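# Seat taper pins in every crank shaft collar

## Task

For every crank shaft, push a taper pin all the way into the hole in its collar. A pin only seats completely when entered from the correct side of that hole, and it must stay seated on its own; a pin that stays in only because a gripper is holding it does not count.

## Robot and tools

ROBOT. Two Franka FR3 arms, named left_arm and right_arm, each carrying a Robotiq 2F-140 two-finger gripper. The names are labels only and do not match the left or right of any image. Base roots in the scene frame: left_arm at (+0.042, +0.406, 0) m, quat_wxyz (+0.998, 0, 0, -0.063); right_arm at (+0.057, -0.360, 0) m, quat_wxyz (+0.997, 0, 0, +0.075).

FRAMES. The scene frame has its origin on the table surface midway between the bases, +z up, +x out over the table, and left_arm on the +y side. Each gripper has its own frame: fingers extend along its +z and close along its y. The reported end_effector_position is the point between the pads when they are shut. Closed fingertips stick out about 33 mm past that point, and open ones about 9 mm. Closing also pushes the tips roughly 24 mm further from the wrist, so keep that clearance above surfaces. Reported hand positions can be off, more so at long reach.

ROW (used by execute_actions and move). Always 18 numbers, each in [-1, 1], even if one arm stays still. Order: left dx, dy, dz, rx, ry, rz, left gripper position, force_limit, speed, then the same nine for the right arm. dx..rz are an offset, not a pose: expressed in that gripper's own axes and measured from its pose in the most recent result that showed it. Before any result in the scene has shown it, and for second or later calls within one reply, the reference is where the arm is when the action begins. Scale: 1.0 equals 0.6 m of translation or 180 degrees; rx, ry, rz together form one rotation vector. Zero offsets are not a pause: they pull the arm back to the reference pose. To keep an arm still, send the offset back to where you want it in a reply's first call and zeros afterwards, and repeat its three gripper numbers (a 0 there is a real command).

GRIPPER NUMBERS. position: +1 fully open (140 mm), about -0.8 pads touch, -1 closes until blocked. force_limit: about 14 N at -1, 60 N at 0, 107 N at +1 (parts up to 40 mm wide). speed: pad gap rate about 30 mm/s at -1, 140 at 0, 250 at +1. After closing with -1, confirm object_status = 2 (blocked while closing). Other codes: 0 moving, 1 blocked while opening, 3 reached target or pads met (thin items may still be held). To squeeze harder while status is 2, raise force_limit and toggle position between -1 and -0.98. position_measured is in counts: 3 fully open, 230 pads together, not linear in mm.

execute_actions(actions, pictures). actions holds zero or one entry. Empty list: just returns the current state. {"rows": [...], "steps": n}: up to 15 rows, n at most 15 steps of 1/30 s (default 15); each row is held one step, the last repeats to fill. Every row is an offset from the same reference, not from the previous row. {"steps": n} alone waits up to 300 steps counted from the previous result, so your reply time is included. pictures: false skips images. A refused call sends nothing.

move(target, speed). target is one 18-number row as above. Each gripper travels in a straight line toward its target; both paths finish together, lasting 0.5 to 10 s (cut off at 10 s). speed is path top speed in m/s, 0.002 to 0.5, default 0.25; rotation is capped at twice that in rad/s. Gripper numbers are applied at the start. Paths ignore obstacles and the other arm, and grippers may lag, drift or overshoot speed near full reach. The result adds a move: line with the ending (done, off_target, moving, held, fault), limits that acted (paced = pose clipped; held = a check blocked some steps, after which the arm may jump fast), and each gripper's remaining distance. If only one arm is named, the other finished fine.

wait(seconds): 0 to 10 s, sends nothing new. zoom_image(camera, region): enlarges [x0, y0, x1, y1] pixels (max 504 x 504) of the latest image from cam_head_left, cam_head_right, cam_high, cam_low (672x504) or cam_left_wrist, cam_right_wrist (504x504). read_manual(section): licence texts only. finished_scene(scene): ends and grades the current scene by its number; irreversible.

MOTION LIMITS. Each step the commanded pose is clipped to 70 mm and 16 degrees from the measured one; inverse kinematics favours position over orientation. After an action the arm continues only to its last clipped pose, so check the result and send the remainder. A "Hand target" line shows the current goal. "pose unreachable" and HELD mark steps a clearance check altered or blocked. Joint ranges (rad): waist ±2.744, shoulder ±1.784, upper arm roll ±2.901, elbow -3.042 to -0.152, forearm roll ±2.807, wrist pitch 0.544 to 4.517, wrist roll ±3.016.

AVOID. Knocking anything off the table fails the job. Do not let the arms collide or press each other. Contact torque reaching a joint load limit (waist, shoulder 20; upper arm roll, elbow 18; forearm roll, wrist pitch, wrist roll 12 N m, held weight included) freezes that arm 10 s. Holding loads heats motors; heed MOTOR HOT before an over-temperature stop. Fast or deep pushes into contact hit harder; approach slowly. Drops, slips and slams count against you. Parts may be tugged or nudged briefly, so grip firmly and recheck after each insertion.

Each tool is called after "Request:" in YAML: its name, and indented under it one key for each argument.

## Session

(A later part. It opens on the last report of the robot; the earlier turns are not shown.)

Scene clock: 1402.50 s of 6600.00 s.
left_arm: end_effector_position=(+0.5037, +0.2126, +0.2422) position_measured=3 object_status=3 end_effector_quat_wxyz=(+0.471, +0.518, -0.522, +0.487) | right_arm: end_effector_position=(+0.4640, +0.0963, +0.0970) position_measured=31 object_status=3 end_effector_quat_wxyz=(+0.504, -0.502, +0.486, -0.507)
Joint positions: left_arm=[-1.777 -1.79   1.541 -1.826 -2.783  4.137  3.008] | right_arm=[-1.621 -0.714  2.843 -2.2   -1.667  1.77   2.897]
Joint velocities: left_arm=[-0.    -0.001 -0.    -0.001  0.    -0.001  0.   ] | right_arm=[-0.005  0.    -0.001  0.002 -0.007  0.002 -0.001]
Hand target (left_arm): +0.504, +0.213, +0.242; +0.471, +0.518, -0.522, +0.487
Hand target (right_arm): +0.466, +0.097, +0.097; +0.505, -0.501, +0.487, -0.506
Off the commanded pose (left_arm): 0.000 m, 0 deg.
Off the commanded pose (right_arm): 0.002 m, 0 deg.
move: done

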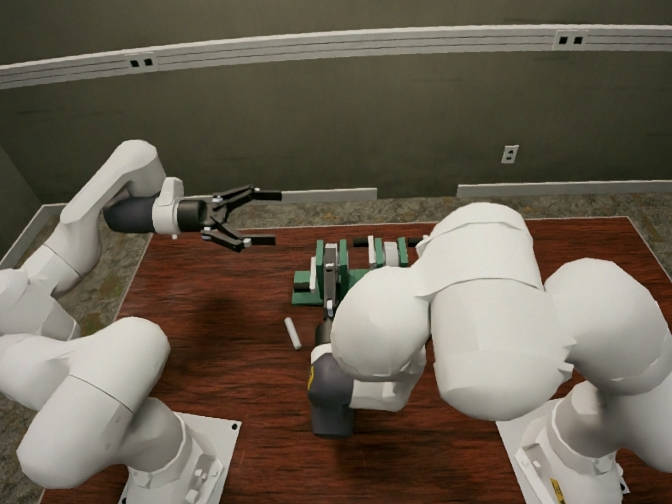

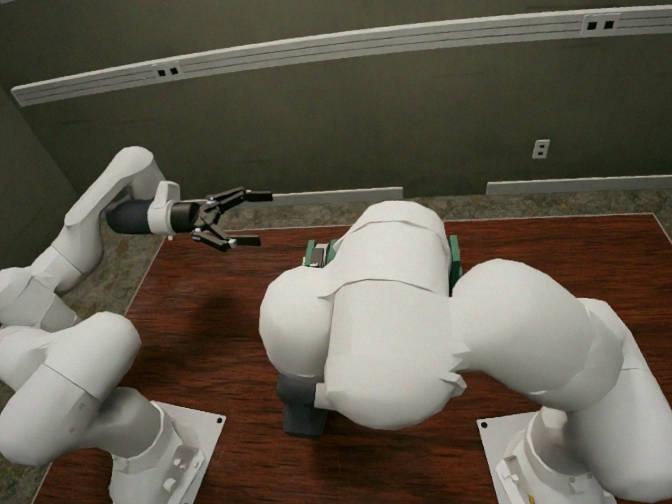

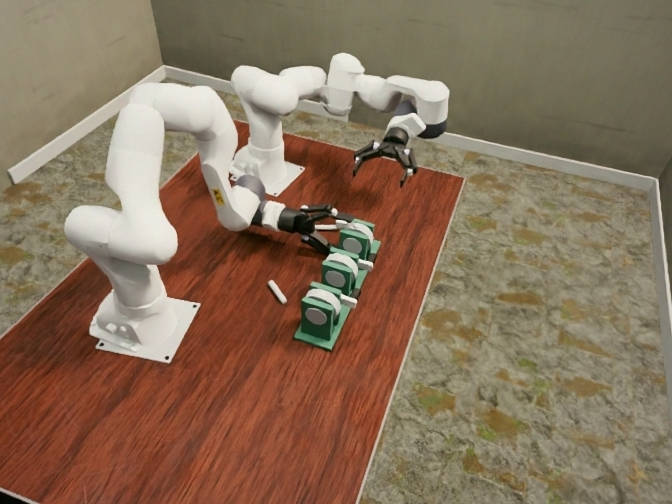

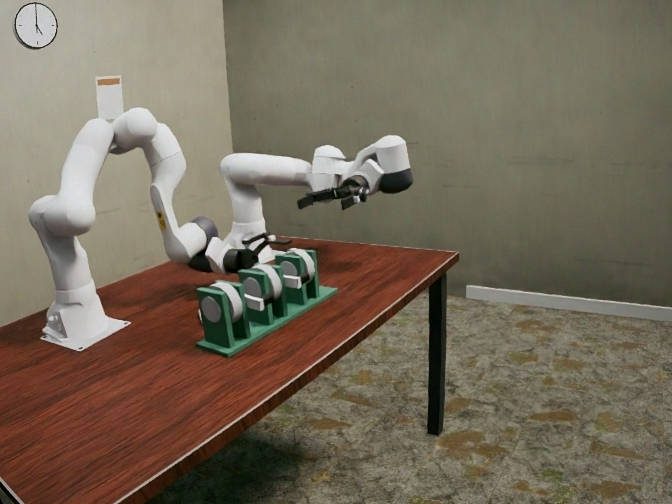

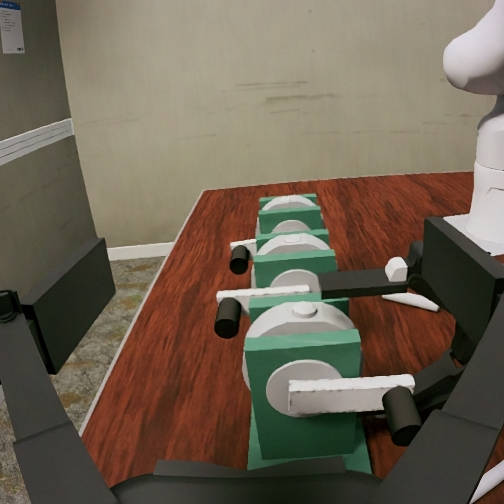

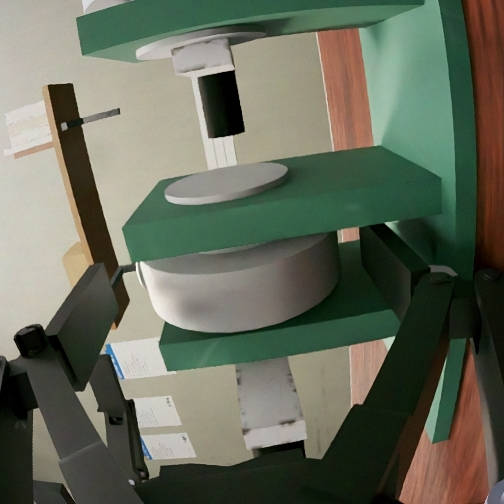

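Request:
execute_actions:
  actions: []

Scene clock: 1416.07 s of 6600.00 s.
left_arm: end_effector_position=(+0.5037, +0.2126, +0.2422) position_measured=3 object_status=3 end_effector_quat_wxyz=(+0.471, +0.518, -0.522, +0.487) | right_arm: end_effector_position=(+0.4641, +0.0965, +0.0969) position_measured=31 object_status=3 end_effector_quat_wxyz=(+0.504, -0.502, +0.486, -0.507)
Joint positions: left_arm=[-1.777 -1.79   1.541 -1.826 -2.783  4.137  3.008] | right_arm=[-1.621 -0.714  2.843 -2.199 -1.668  1.77   2.897]
Joint velocities: left_arm=[-0.001 -0.    -0.001 -0.     0.001  0.001  0.001] | right_arm=[ 0.    -0.     0.001 -0.     0.001 -0.     0.   ]
Hand target (left_arm): +0.504, +0.213, +0.242; +0.471, +0.518, -0.522, +0.487
Hand target (right_arm): +0.466, +0.097, +0.097; +0.505, -0.501, +0.487, -0.506
Off the commanded pose (left_arm): 0.000 m, 0 deg.
Off the commanded pose (right_arm): 0.002 m, 0 deg.
Steps of this call (steps 1 to 90: nothing new was sent; then 10.57 s passed at rest). Readings (end_effector_position | what the end effector reports):
1: left_arm (+0.5037, +0.2126, +0.2422) | right_arm (+0.4640, +0.0963, +0.0970) | left_arm position_measured=3 object_status=3 | right_arm position_measured=31 object_status=3
2: left_arm (+0.5037, +0.2126, +0.2422) | right_arm (+0.4641, +0.0963, +0.0970) | left_arm position_measured=3 object_status=3 | right_arm position_measured=31 object_status=3
4: left_arm (+0.5037, +0.2126, +0.2422) | right_arm (+0.4641, +0.0964, +0.0970) | left_arm position_measured=3 object_status=3 | right_arm position_measured=31 object_status=3
8: left_arm (+0.5037, +0.2126, +0.2422) | right_arm (+0.4641, +0.0964, +0.0970) | left_arm position_measured=3 object_status=3 | right_arm position_measured=31 object_status=3
90: the state above

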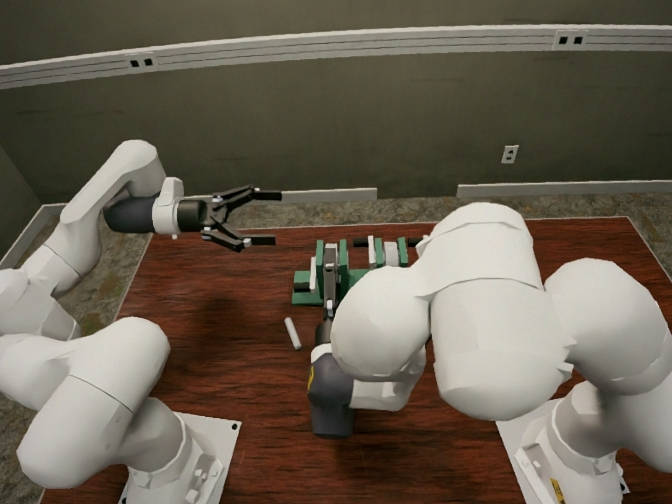

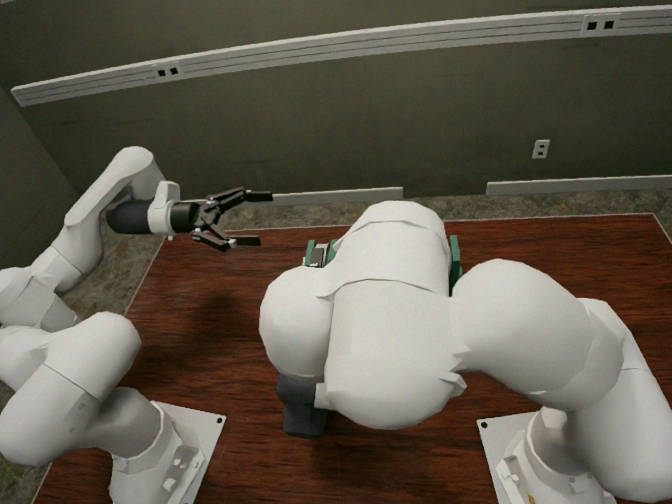

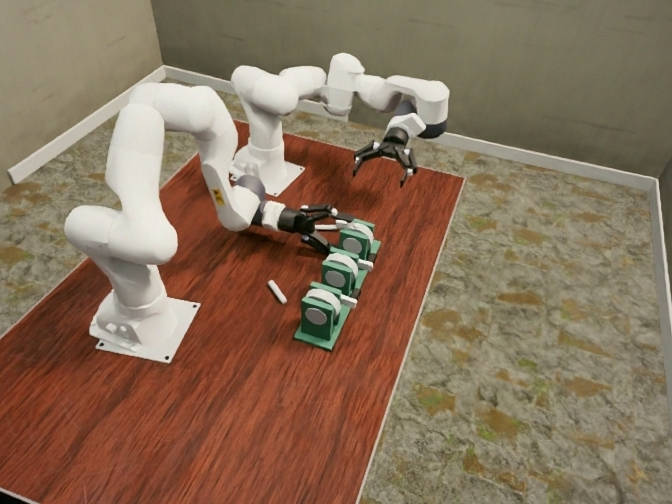

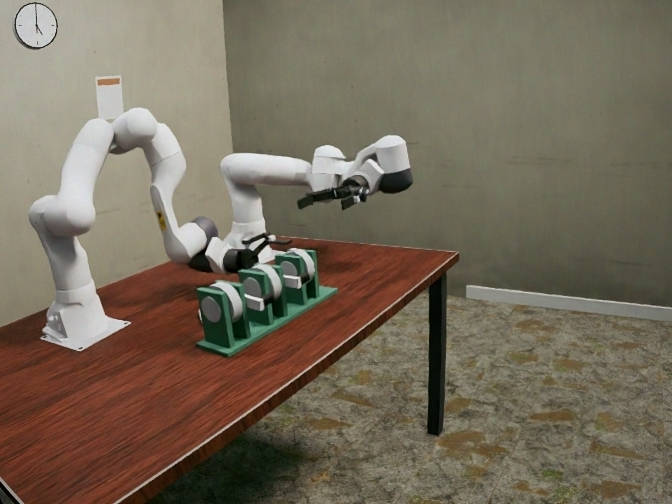

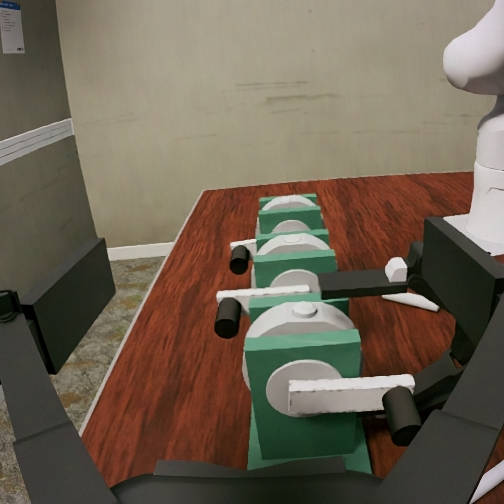

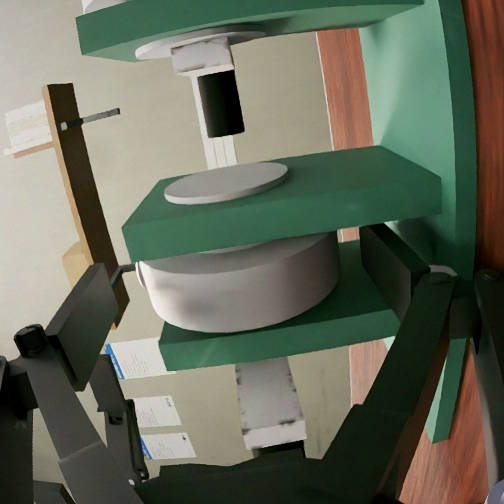

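Request:
move:
  target: [0,0,0,0,0,0,1,0,0, 0,0,0.04,0,0,0,0.78,0,0]
  speed: 0.015

Scene clock: 1423.43 s of 6600.00 s.
left_arm: end_effector_position=(+0.5037, +0.2126, +0.2422) position_measured=3 object_status=3 end_effector_quat_wxyz=(+0.471, +0.518, -0.522, +0.487) | right_arm: end_effector_position=(+0.4864, +0.0965, +0.0979) position_measured=31 object_status=3 end_effector_quat_wxyz=(+0.504, -0.502, +0.486, -0.508)
Joint positions: left_arm=[-1.777 -1.79   1.541 -1.826 -2.783  4.137  3.008] | right_arm=[-1.658 -0.722  2.829 -2.183 -1.71   1.791  2.897]
Joint velocities: left_arm=[ 0.    -0.001  0.     0.001 -0.     0.     0.   ] | right_arm=[-0.005  0.     0.001  0.001 -0.007  0.004  0.   ]
Hand target (left_arm): +0.504, +0.213, +0.242; +0.471, +0.518, -0.522, +0.487
Hand target (right_arm): +0.488, +0.097, +0.098; +0.504, -0.502, +0.486, -0.507
Off the commanded pose (left_arm): 0.000 m, 0 deg.
Off the commanded pose (right_arm): 0.002 m, 0 deg.
After step 90, 2.53 s passed at rest.
move: done

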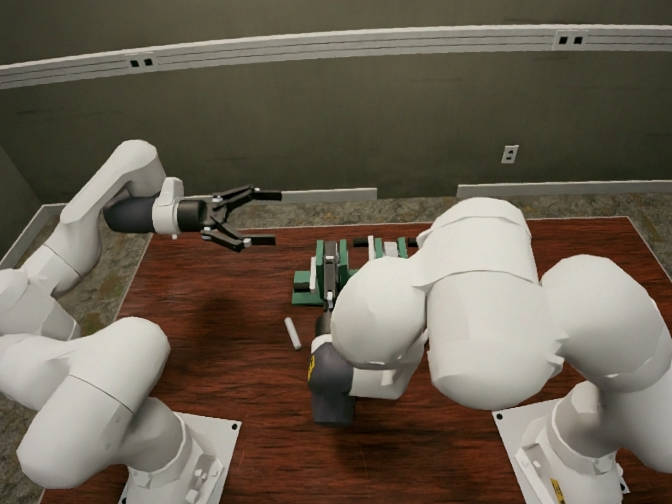

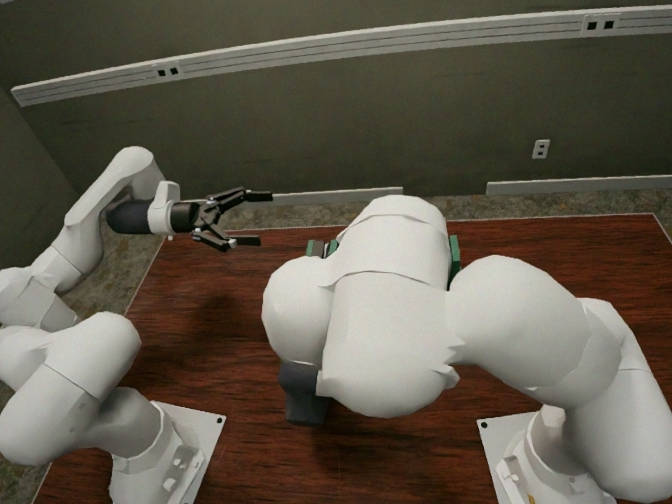

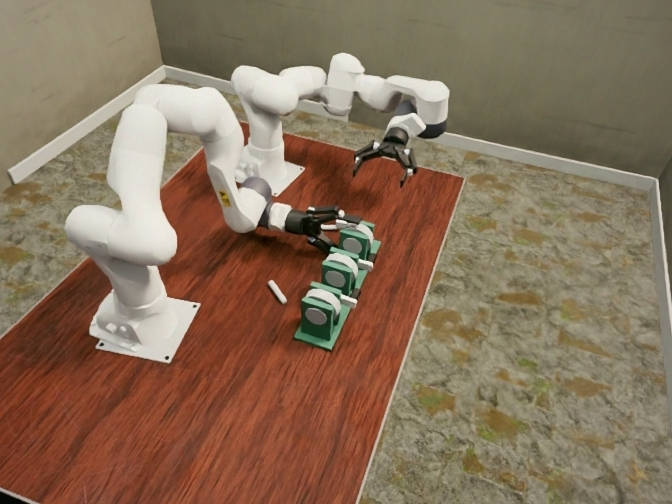

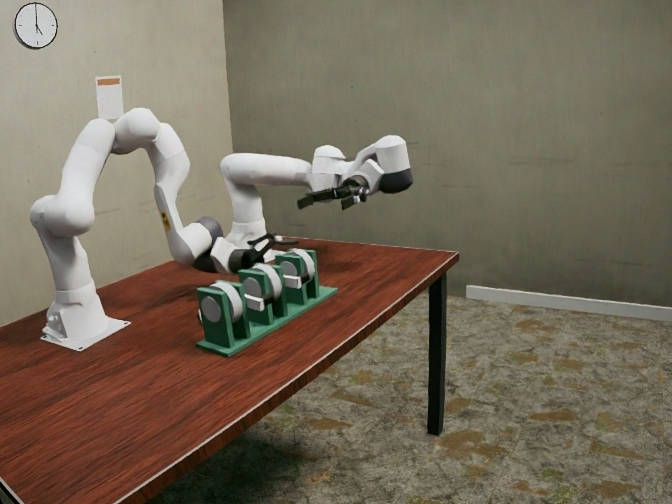

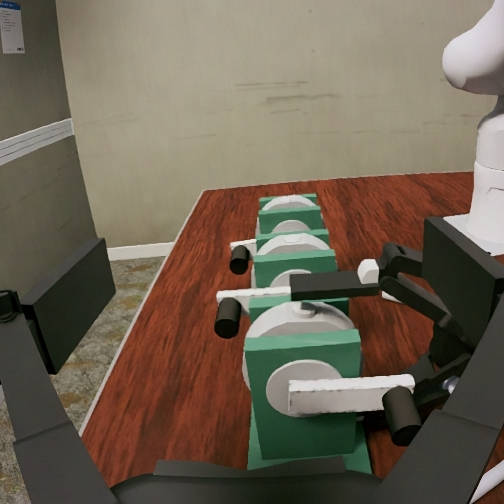

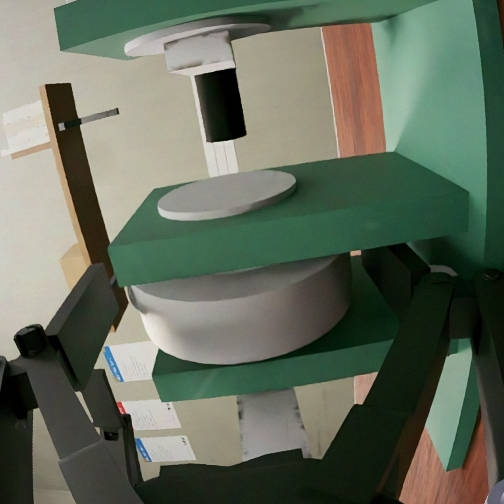

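Request:
move:
  target: [0,0,0,0,0,0,1,0,0, 0,-0.005,0.01,0,0,0,0.62,0,-0.9]
  speed: 0.01

Scene clock: 1427.63 s of 6600.00 s.
left_arm: end_effector_position=(+0.5037, +0.2126, +0.2422) position_measured=3 object_status=3 end_effector_quat_wxyz=(+0.471, +0.518, -0.522, +0.487) | right_arm: end_effector_position=(+0.4904, +0.0970, +0.1005) position_measured=50 object_status=3 end_effector_quat_wxyz=(+0.505, -0.502, +0.486, -0.507)
Joint positions: left_arm=[-1.777 -1.79   1.541 -1.826 -2.783  4.137  3.008] | right_arm=[-1.663 -0.717  2.825 -2.183 -1.719  1.795  2.897]
Joint velocities: left_arm=[ 0.    -0.    -0.001 -0.001  0.    -0.     0.   ] | right_arm=[-0.002 -0.001  0.001  0.001 -0.003  0.003 -0.   ]
Hand target (left_arm): +0.504, +0.213, +0.242; +0.471, +0.518, -0.522, +0.487
Hand target (right_arm): +0.492, +0.097, +0.101; +0.504, -0.502, +0.486, -0.508
Off the commanded pose (left_arm): 0.000 m, 0 deg.
Off the commanded pose (right_arm): 0.002 m, 0 deg.
After step 90, 0.30 s passed at rest.
move: done

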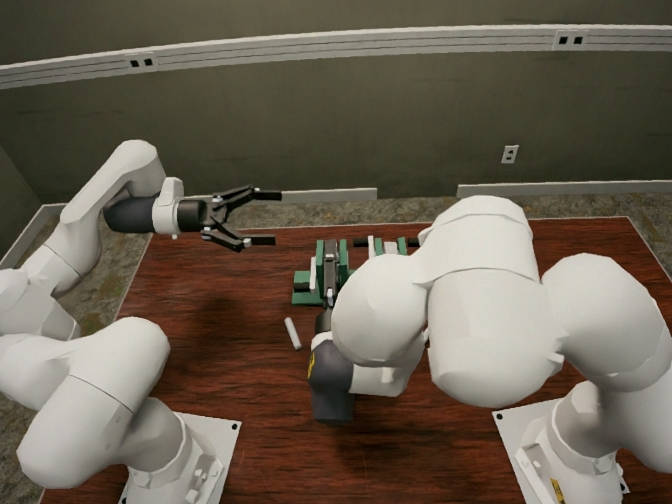

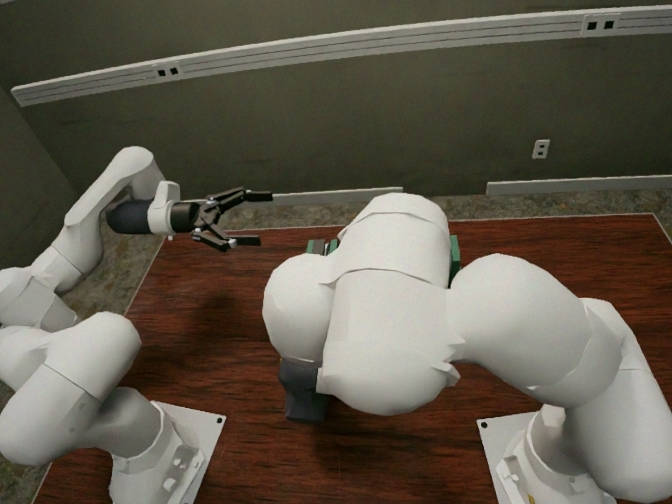

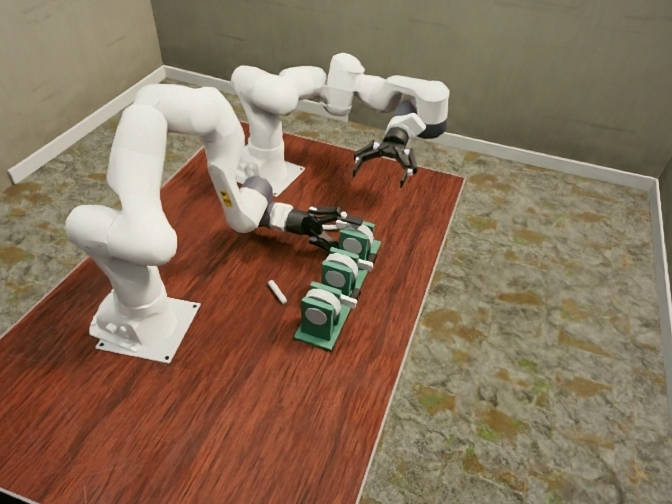

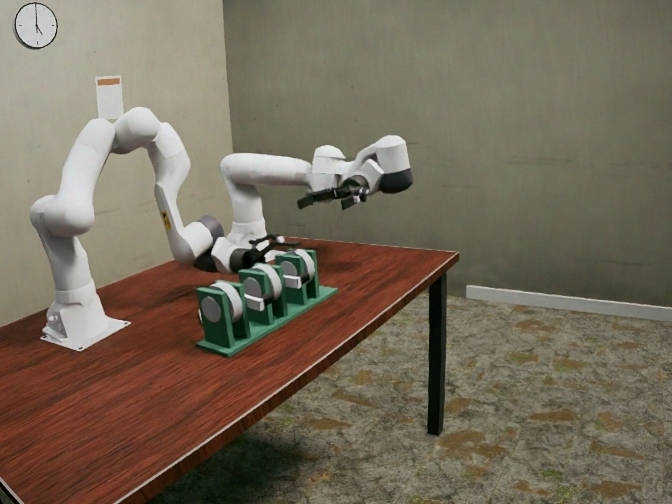

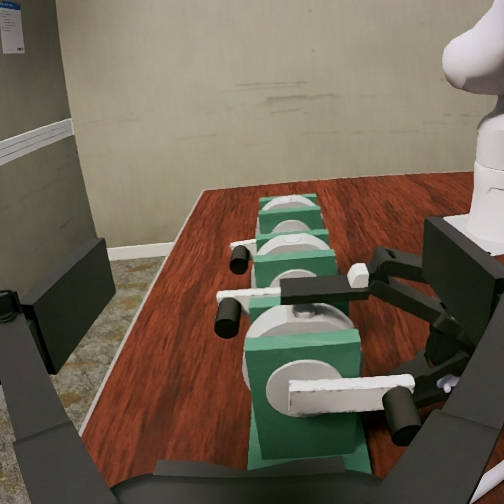

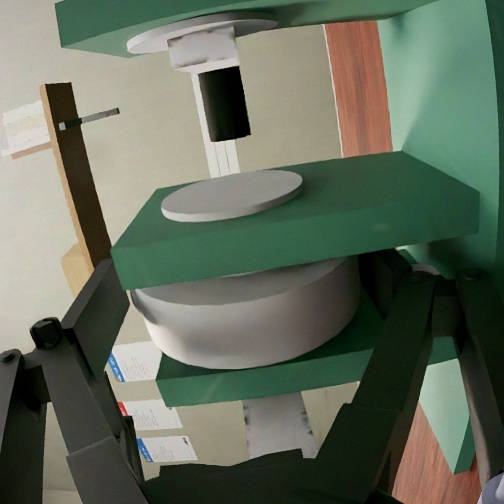

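Request:
move:
  target: [0,0,0,0,0,0,1,0,0, 0,0,0,0,0,0,-1,1,-1]
  speed: 0.01

Request:
zoom_image:
  camera: "cam_left_wrist"
  region: [260, 270, 350, 340]

Scene clock: 1432.10 s of 6600.00 s.
left_arm: end_effector_position=(+0.5037, +0.2126, +0.2422) position_measured=3 object_status=3 end_effector_quat_wxyz=(+0.471, +0.518, -0.522, +0.487) | right_arm: end_effector_position=(+0.4885, +0.0972, +0.0964) position_measured=79 object_status=0 end_effector_quat_wxyz=(+0.503, -0.505, +0.487, -0.505)
Joint positions: left_arm=[-1.777 -1.79   1.541 -1.826 -2.783  4.137  3.008] | right_arm=[-1.661 -0.72   2.826 -2.183 -1.717  1.803  2.898]
Joint velocities: left_arm=[ 0.     0.     0.001 -0.     0.001 -0.001  0.001] | right_arm=[ 0.    -0.001 -0.     0.    -0.    -0.     0.002]
Hand target (left_arm): +0.504, +0.213, +0.242; +0.471, +0.518, -0.522, +0.487
Hand target (right_arm): +0.490, +0.097, +0.101; +0.505, -0.502, +0.486, -0.507
Off the commanded pose (left_arm): 0.000 m, 0 deg.
Off the commanded pose (right_arm): 0.005 m, 1 deg.
After step 90, 0.67 s passed at rest.
move: off_target (right_arm)

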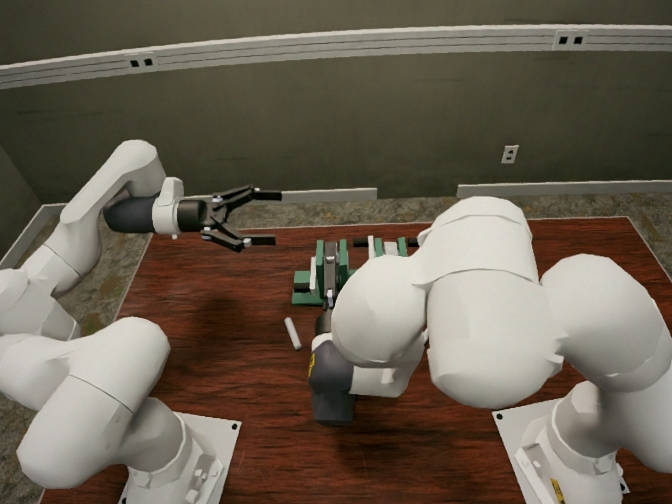

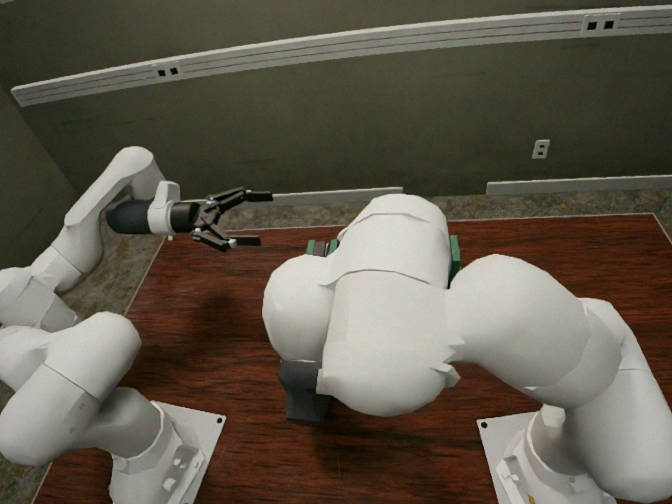

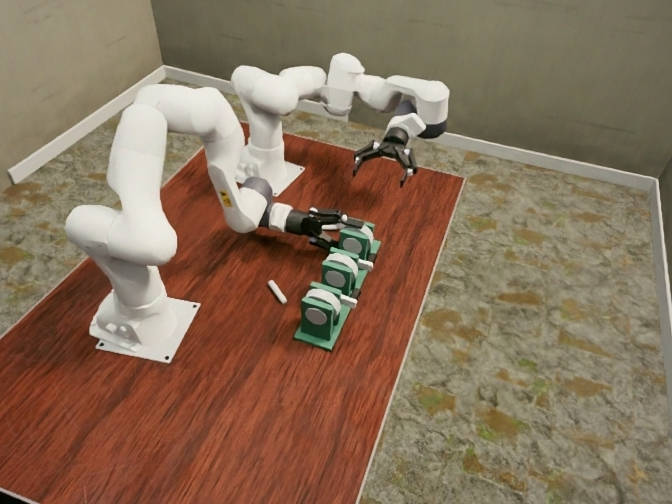

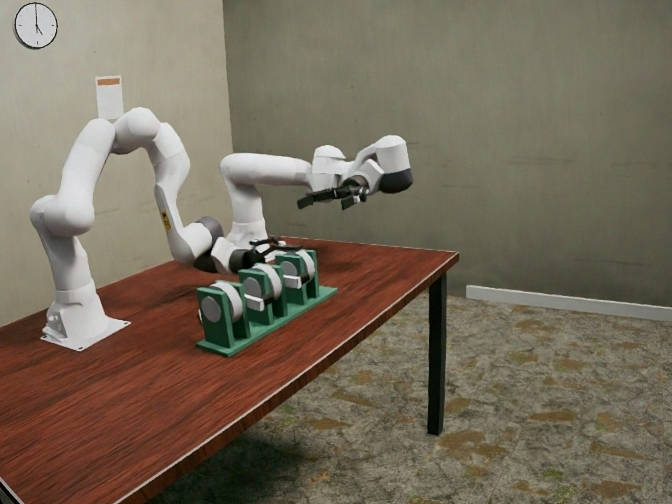

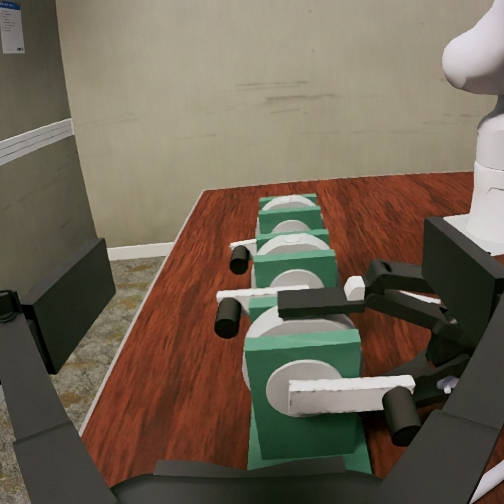

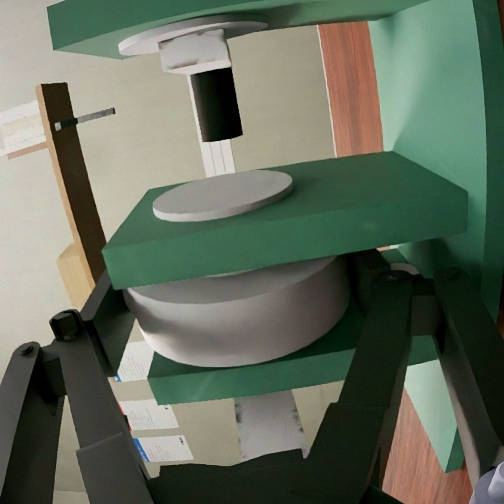

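Region (260, 270, 350, 340) of cam_left_wrist's 504x504 image, scaled by 5.600, with more detail than that image has.

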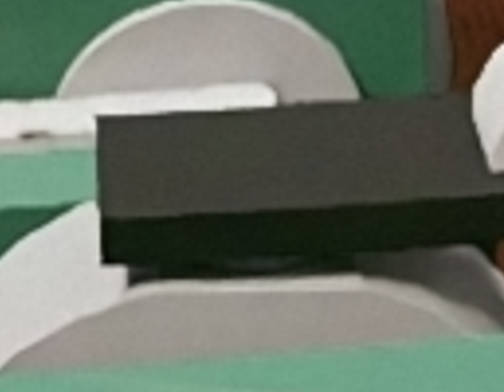

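Request:
execute_actions:
  actions:
    - {"rows": [[0,0,0,0,0,0,1,0,0, 0,0.004,0,0,0,0,-0.98,1,-1]], "steps": 15}
  pictures: false

Request:
execute_actions:
  actions:
    - {"steps": 150}
  pictures: false

Scene clock: 1436.43 s of 6600.00 s.
left_arm: end_effector_position=(+0.5037, +0.2126, +0.2422) position_measured=3 object_status=3 end_effector_quat_wxyz=(+0.471, +0.518, -0.522, +0.487) | right_arm: end_effector_position=(+0.4886, +0.0971, +0.0963) position_measured=79 object_status=2 end_effector_quat_wxyz=(+0.504, -0.504, +0.486, -0.505)
Joint positions: left_arm=[-1.777 -1.79   1.541 -1.826 -2.783  4.137  3.008] | right_arm=[-1.661 -0.723  2.826 -2.182 -1.717  1.8    2.899]
Joint velocities: left_arm=[-0.001 -0.001  0.     0.001 -0.    -0.001  0.   ] | right_arm=[-0.    -0.001 -0.001  0.001 -0.001 -0.     0.   ]
Hand target (left_arm): +0.504, +0.213, +0.242; +0.471, +0.518, -0.522, +0.487
Hand target (right_arm): +0.489, +0.097, +0.094; +0.503, -0.505, +0.487, -0.505
Off the commanded pose (left_arm): 0.000 m, 0 deg.
Off the commanded pose (right_arm): 0.002 m, 0 deg.
Steps of this call (steps 1 to 90: nothing new was sent; then 0.83 s passed at rest; steps 91 to 105: all 15 steps of this action). Readings (end_effector_position | what the end effector reports):
91: left_arm (+0.5037, +0.2126, +0.2422) | right_arm (+0.4886, +0.0972, +0.0963) | left_arm position_measured=3 object_status=3 | right_arm position_measured=79 object_status=0
92: left_arm (+0.5037, +0.2126, +0.2422) | right_arm (+0.4886, +0.0972, +0.0963) | left_arm position_measured=3 object_status=3 | right_arm position_measured=79 object_status=0
94: left_arm (+0.5037, +0.2126, +0.2422) | right_arm (+0.4886, +0.0971, +0.0963) | left_arm position_measured=3 object_status=3 | right_arm position_measured=79 object_status=0
98: left_arm (+0.5037, +0.2126, +0.2422) | right_arm (+0.4886, +0.0971, +0.0963) | left_arm position_measured=3 object_status=3 | right_arm position_measured=79 object_status=2
105: the state above

Scene clock: 1441.43 s of 6600.00 s.
left_arm: end_effector_position=(+0.5037, +0.2126, +0.2422) position_measured=3 object_status=3 end_effector_quat_wxyz=(+0.471, +0.518, -0.522, +0.487) | right_arm: end_effector_position=(+0.4886, +0.0971, +0.0963) position_measured=79 object_status=2 end_effector_quat_wxyz=(+0.504, -0.504, +0.486, -0.506)
Joint positions: left_arm=[-1.777 -1.79   1.541 -1.826 -2.783  4.137  3.008] | right_arm=[-1.661 -0.723  2.826 -2.182 -1.717  1.799  2.899]
Joint velocities: left_arm=[ 0.001 -0.001  0.     0.    -0.     0.    -0.   ] | right_arm=[-0.     0.001 -0.    -0.     0.002 -0.    -0.002]
Hand target (left_arm): +0.504, +0.213, +0.242; +0.471, +0.518, -0.522, +0.487
Hand target (right_arm): +0.489, +0.097, +0.094; +0.503, -0.505, +0.487, -0.505
Off the commanded pose (left_arm): 0.000 m, 0 deg.
Off the commanded pose (right_arm): 0.002 m, 0 deg.
Steps of this call (steps 1 to 90: nothing new was sent; then 2.00 s passed at rest). Readings (end_effector_position | what the end effector reports):
1: left_arm (+0.5037, +0.2126, +0.2422) | right_arm (+0.4886, +0.0971, +0.0963) | left_arm position_measured=3 object_status=3 | right_arm position_measured=79 object_status=2
2: left_arm (+0.5037, +0.2126, +0.2422) | right_arm (+0.4886, +0.0971, +0.0963) | left_arm position_measured=3 object_status=3 | right_arm position_measured=79 object_status=2
4: left_arm (+0.5037, +0.2126, +0.2422) | right_arm (+0.4886, +0.0971, +0.0963) | left_arm position_measured=3 object_status=3 | right_arm position_measured=79 object_status=2
8: left_arm (+0.5037, +0.2126, +0.2422) | right_arm (+0.4886, +0.0971, +0.0963) | left_arm position_measured=3 object_status=3 | right_arm position_measured=79 object_status=2
90: the state above

Open and look.

Request:
move:
  target: [0,0,0,0,0,0,1,0,0, 0,0,0,0,0,0,0.78,0,-0.6]
  speed: 0.01

Request:
move:
  target: [0,0,0,0,0,0,1,0,0, 0,0,-0.05,0,0,0,0.78,0,-0.6]
  speed: 0.03

Request:
zoom_image:
  camera: "cam_left_wrist"
  region: [270, 290, 330, 340]

Scene clock: 1450.93 s of 6600.00 s.
left_arm: end_effector_position=(+0.5037, +0.2126, +0.2422) position_measured=3 object_status=3 end_effector_quat_wxyz=(+0.471, +0.518, -0.522, +0.487) | right_arm: end_effector_position=(+0.4891, +0.0971, +0.0965) position_measured=31 object_status=3 end_effector_quat_wxyz=(+0.504, -0.504, +0.486, -0.506)
Joint positions: left_arm=[-1.777 -1.79   1.541 -1.826 -2.783  4.137  3.008] | right_arm=[-1.662 -0.723  2.826 -2.181 -1.717  1.8    2.899]
Joint velocities: left_arm=[ 0.001  0.001 -0.001  0.001 -0.002 -0.001 -0.   ] | right_arm=[ 0.001  0.001  0.    -0.     0.     0.    -0.   ]
Hand target (left_arm): +0.504, +0.213, +0.242; +0.471, +0.518, -0.522, +0.487
Hand target (right_arm): +0.489, +0.097, +0.096; +0.504, -0.504, +0.486, -0.506
Off the commanded pose (left_arm): 0.000 m, 0 deg.
Off the commanded pose (right_arm): 0.001 m, 0 deg.
After step 90, 5.80 s passed at rest.
move: done

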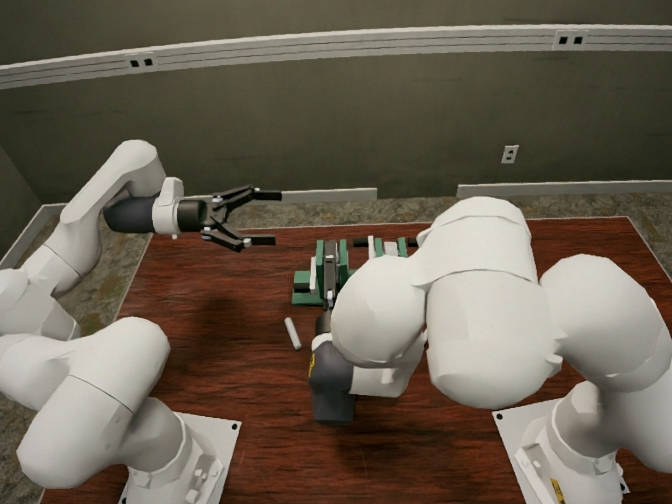

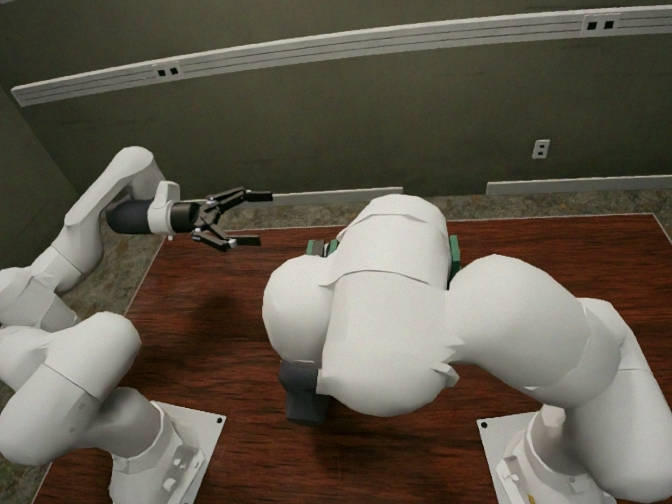

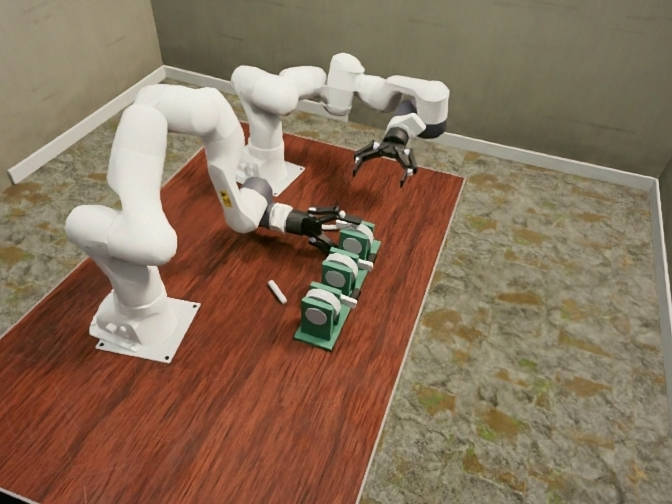

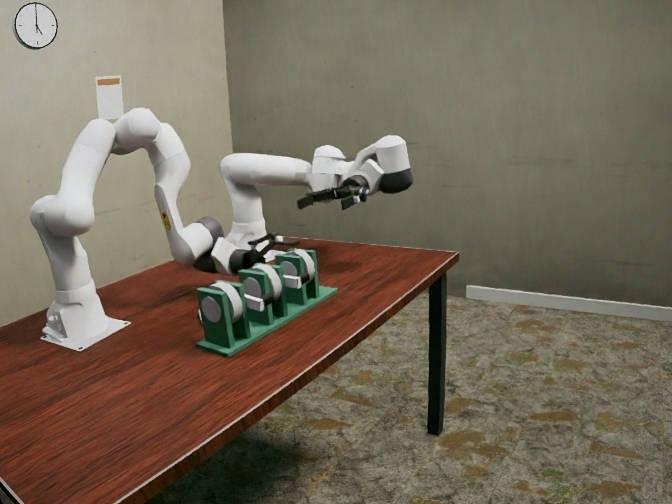

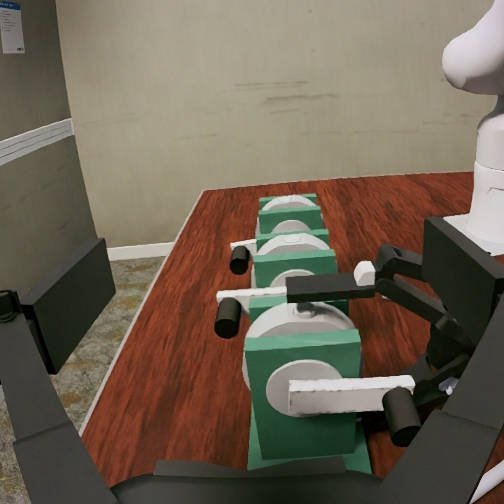

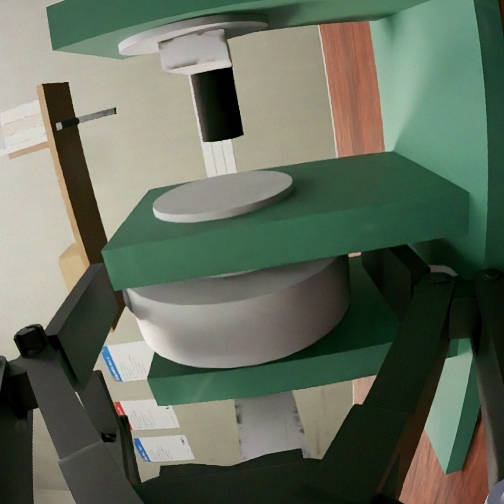

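Scene clock: 1452.23 s of 6600.00 s.
left_arm: end_effector_position=(+0.5037, +0.2126, +0.2422) position_measured=3 object_status=3 end_effector_quat_wxyz=(+0.471, +0.518, -0.522, +0.487) | right_arm: end_effector_position=(+0.4606, +0.0972, +0.0952) position_measured=31 object_status=3 end_effector_quat_wxyz=(+0.504, -0.504, +0.487, -0.505)
Joint positions: left_arm=[-1.777 -1.79   1.541 -1.826 -2.783  4.137  3.008] | right_arm=[-1.619 -0.712  2.848 -2.203 -1.666  1.771  2.899]
Joint velocities: left_arm=[ 0.     0.    -0.    -0.001  0.     0.    -0.001] | right_arm=[ 0.002  0.    -0.002 -0.     0.007 -0.004  0.   ]
Hand target (left_arm): +0.504, +0.213, +0.242; +0.471, +0.518, -0.522, +0.487
Hand target (right_arm): +0.459, +0.097, +0.096; +0.504, -0.504, +0.486, -0.506
Off the commanded pose (left_arm): 0.000 m, 0 deg.
Off the commanded pose (right_arm): 0.002 m, 0 deg.
move: done

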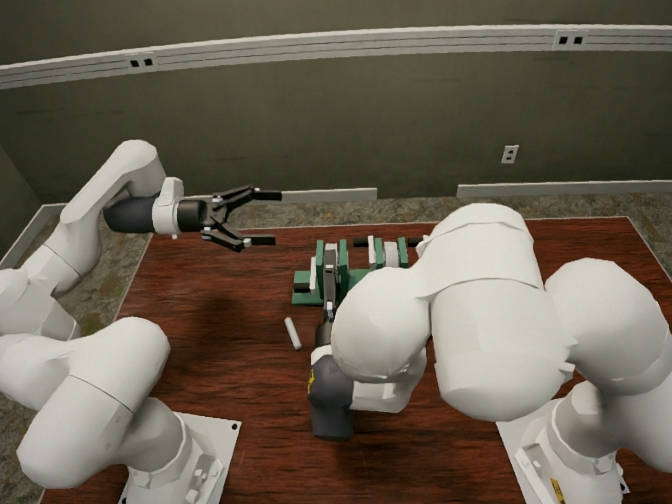

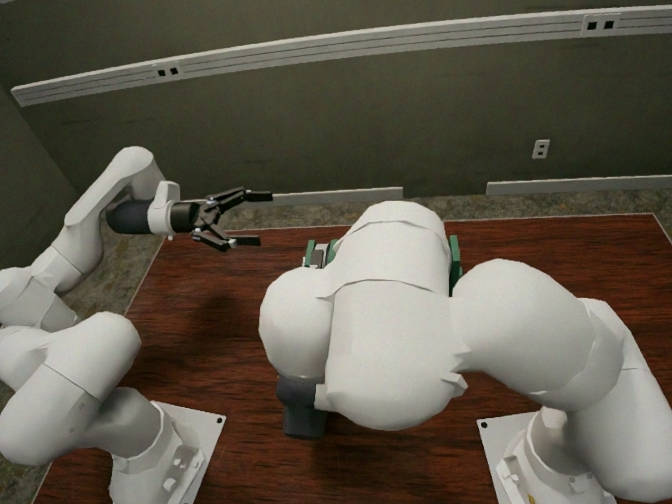

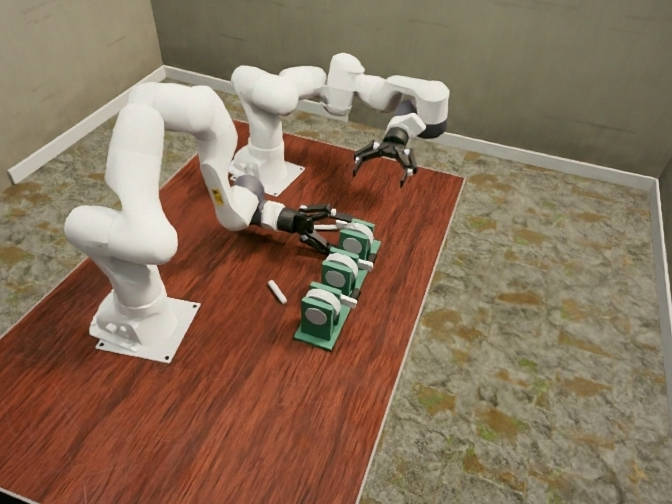

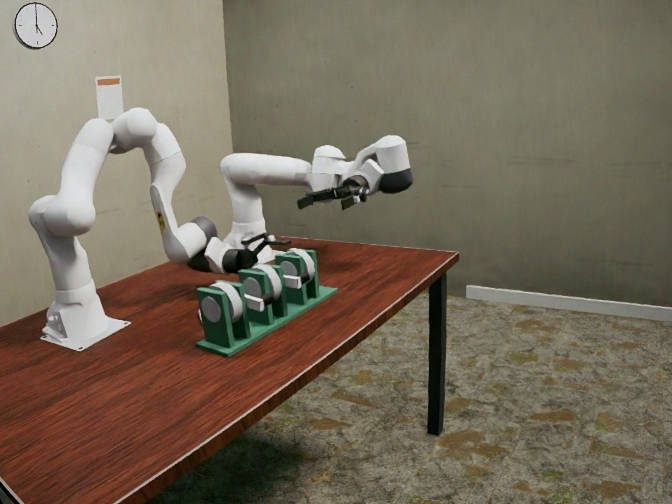

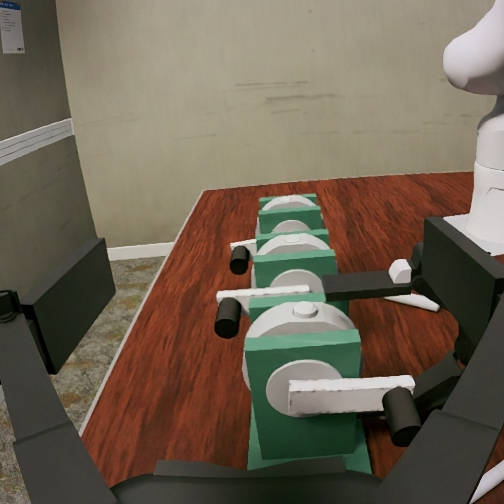

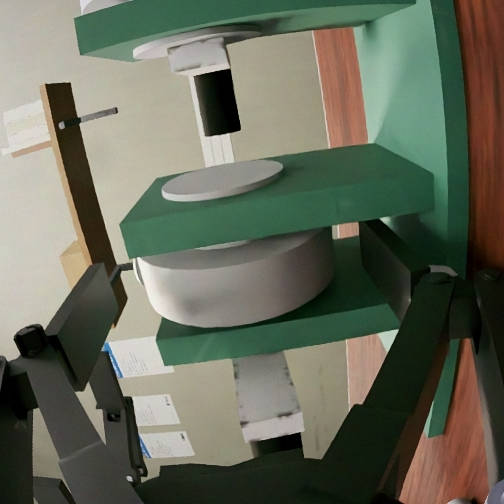

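Region (270, 290, 330, 340) of cam_left_wrist's 504x504 image, scaled by 8.400, with more detail than that image has.

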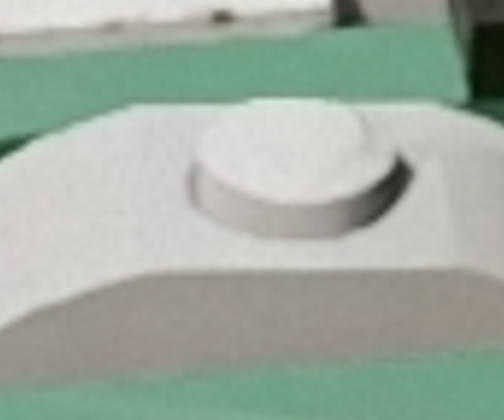

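Request:
zoom_image:
  camera: "cam_right_wrist"
  region: [290, 210, 390, 310]

Request:
zoom_image:
  camera: "cam_right_wrist"
  region: [100, 230, 200, 330]

Region (290, 210, 390, 310) of cam_right_wrist's 504x504 image, scaled by 5.040, with more detail than that image has.

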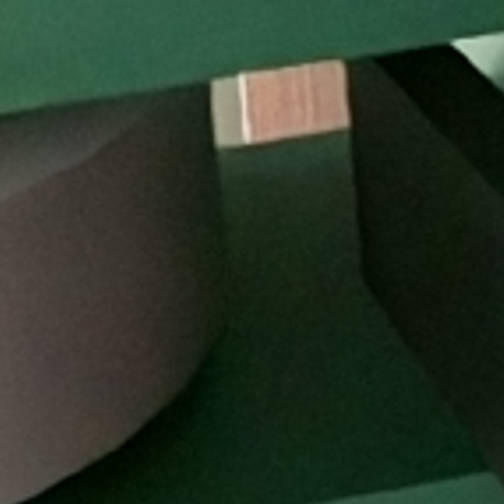

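Region (100, 230, 200, 330) of cam_right_wrist's 504x504 image, scaled by 5.040, with more detail than that image has.

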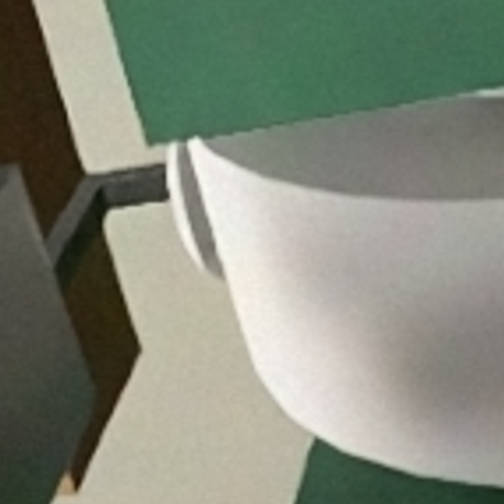

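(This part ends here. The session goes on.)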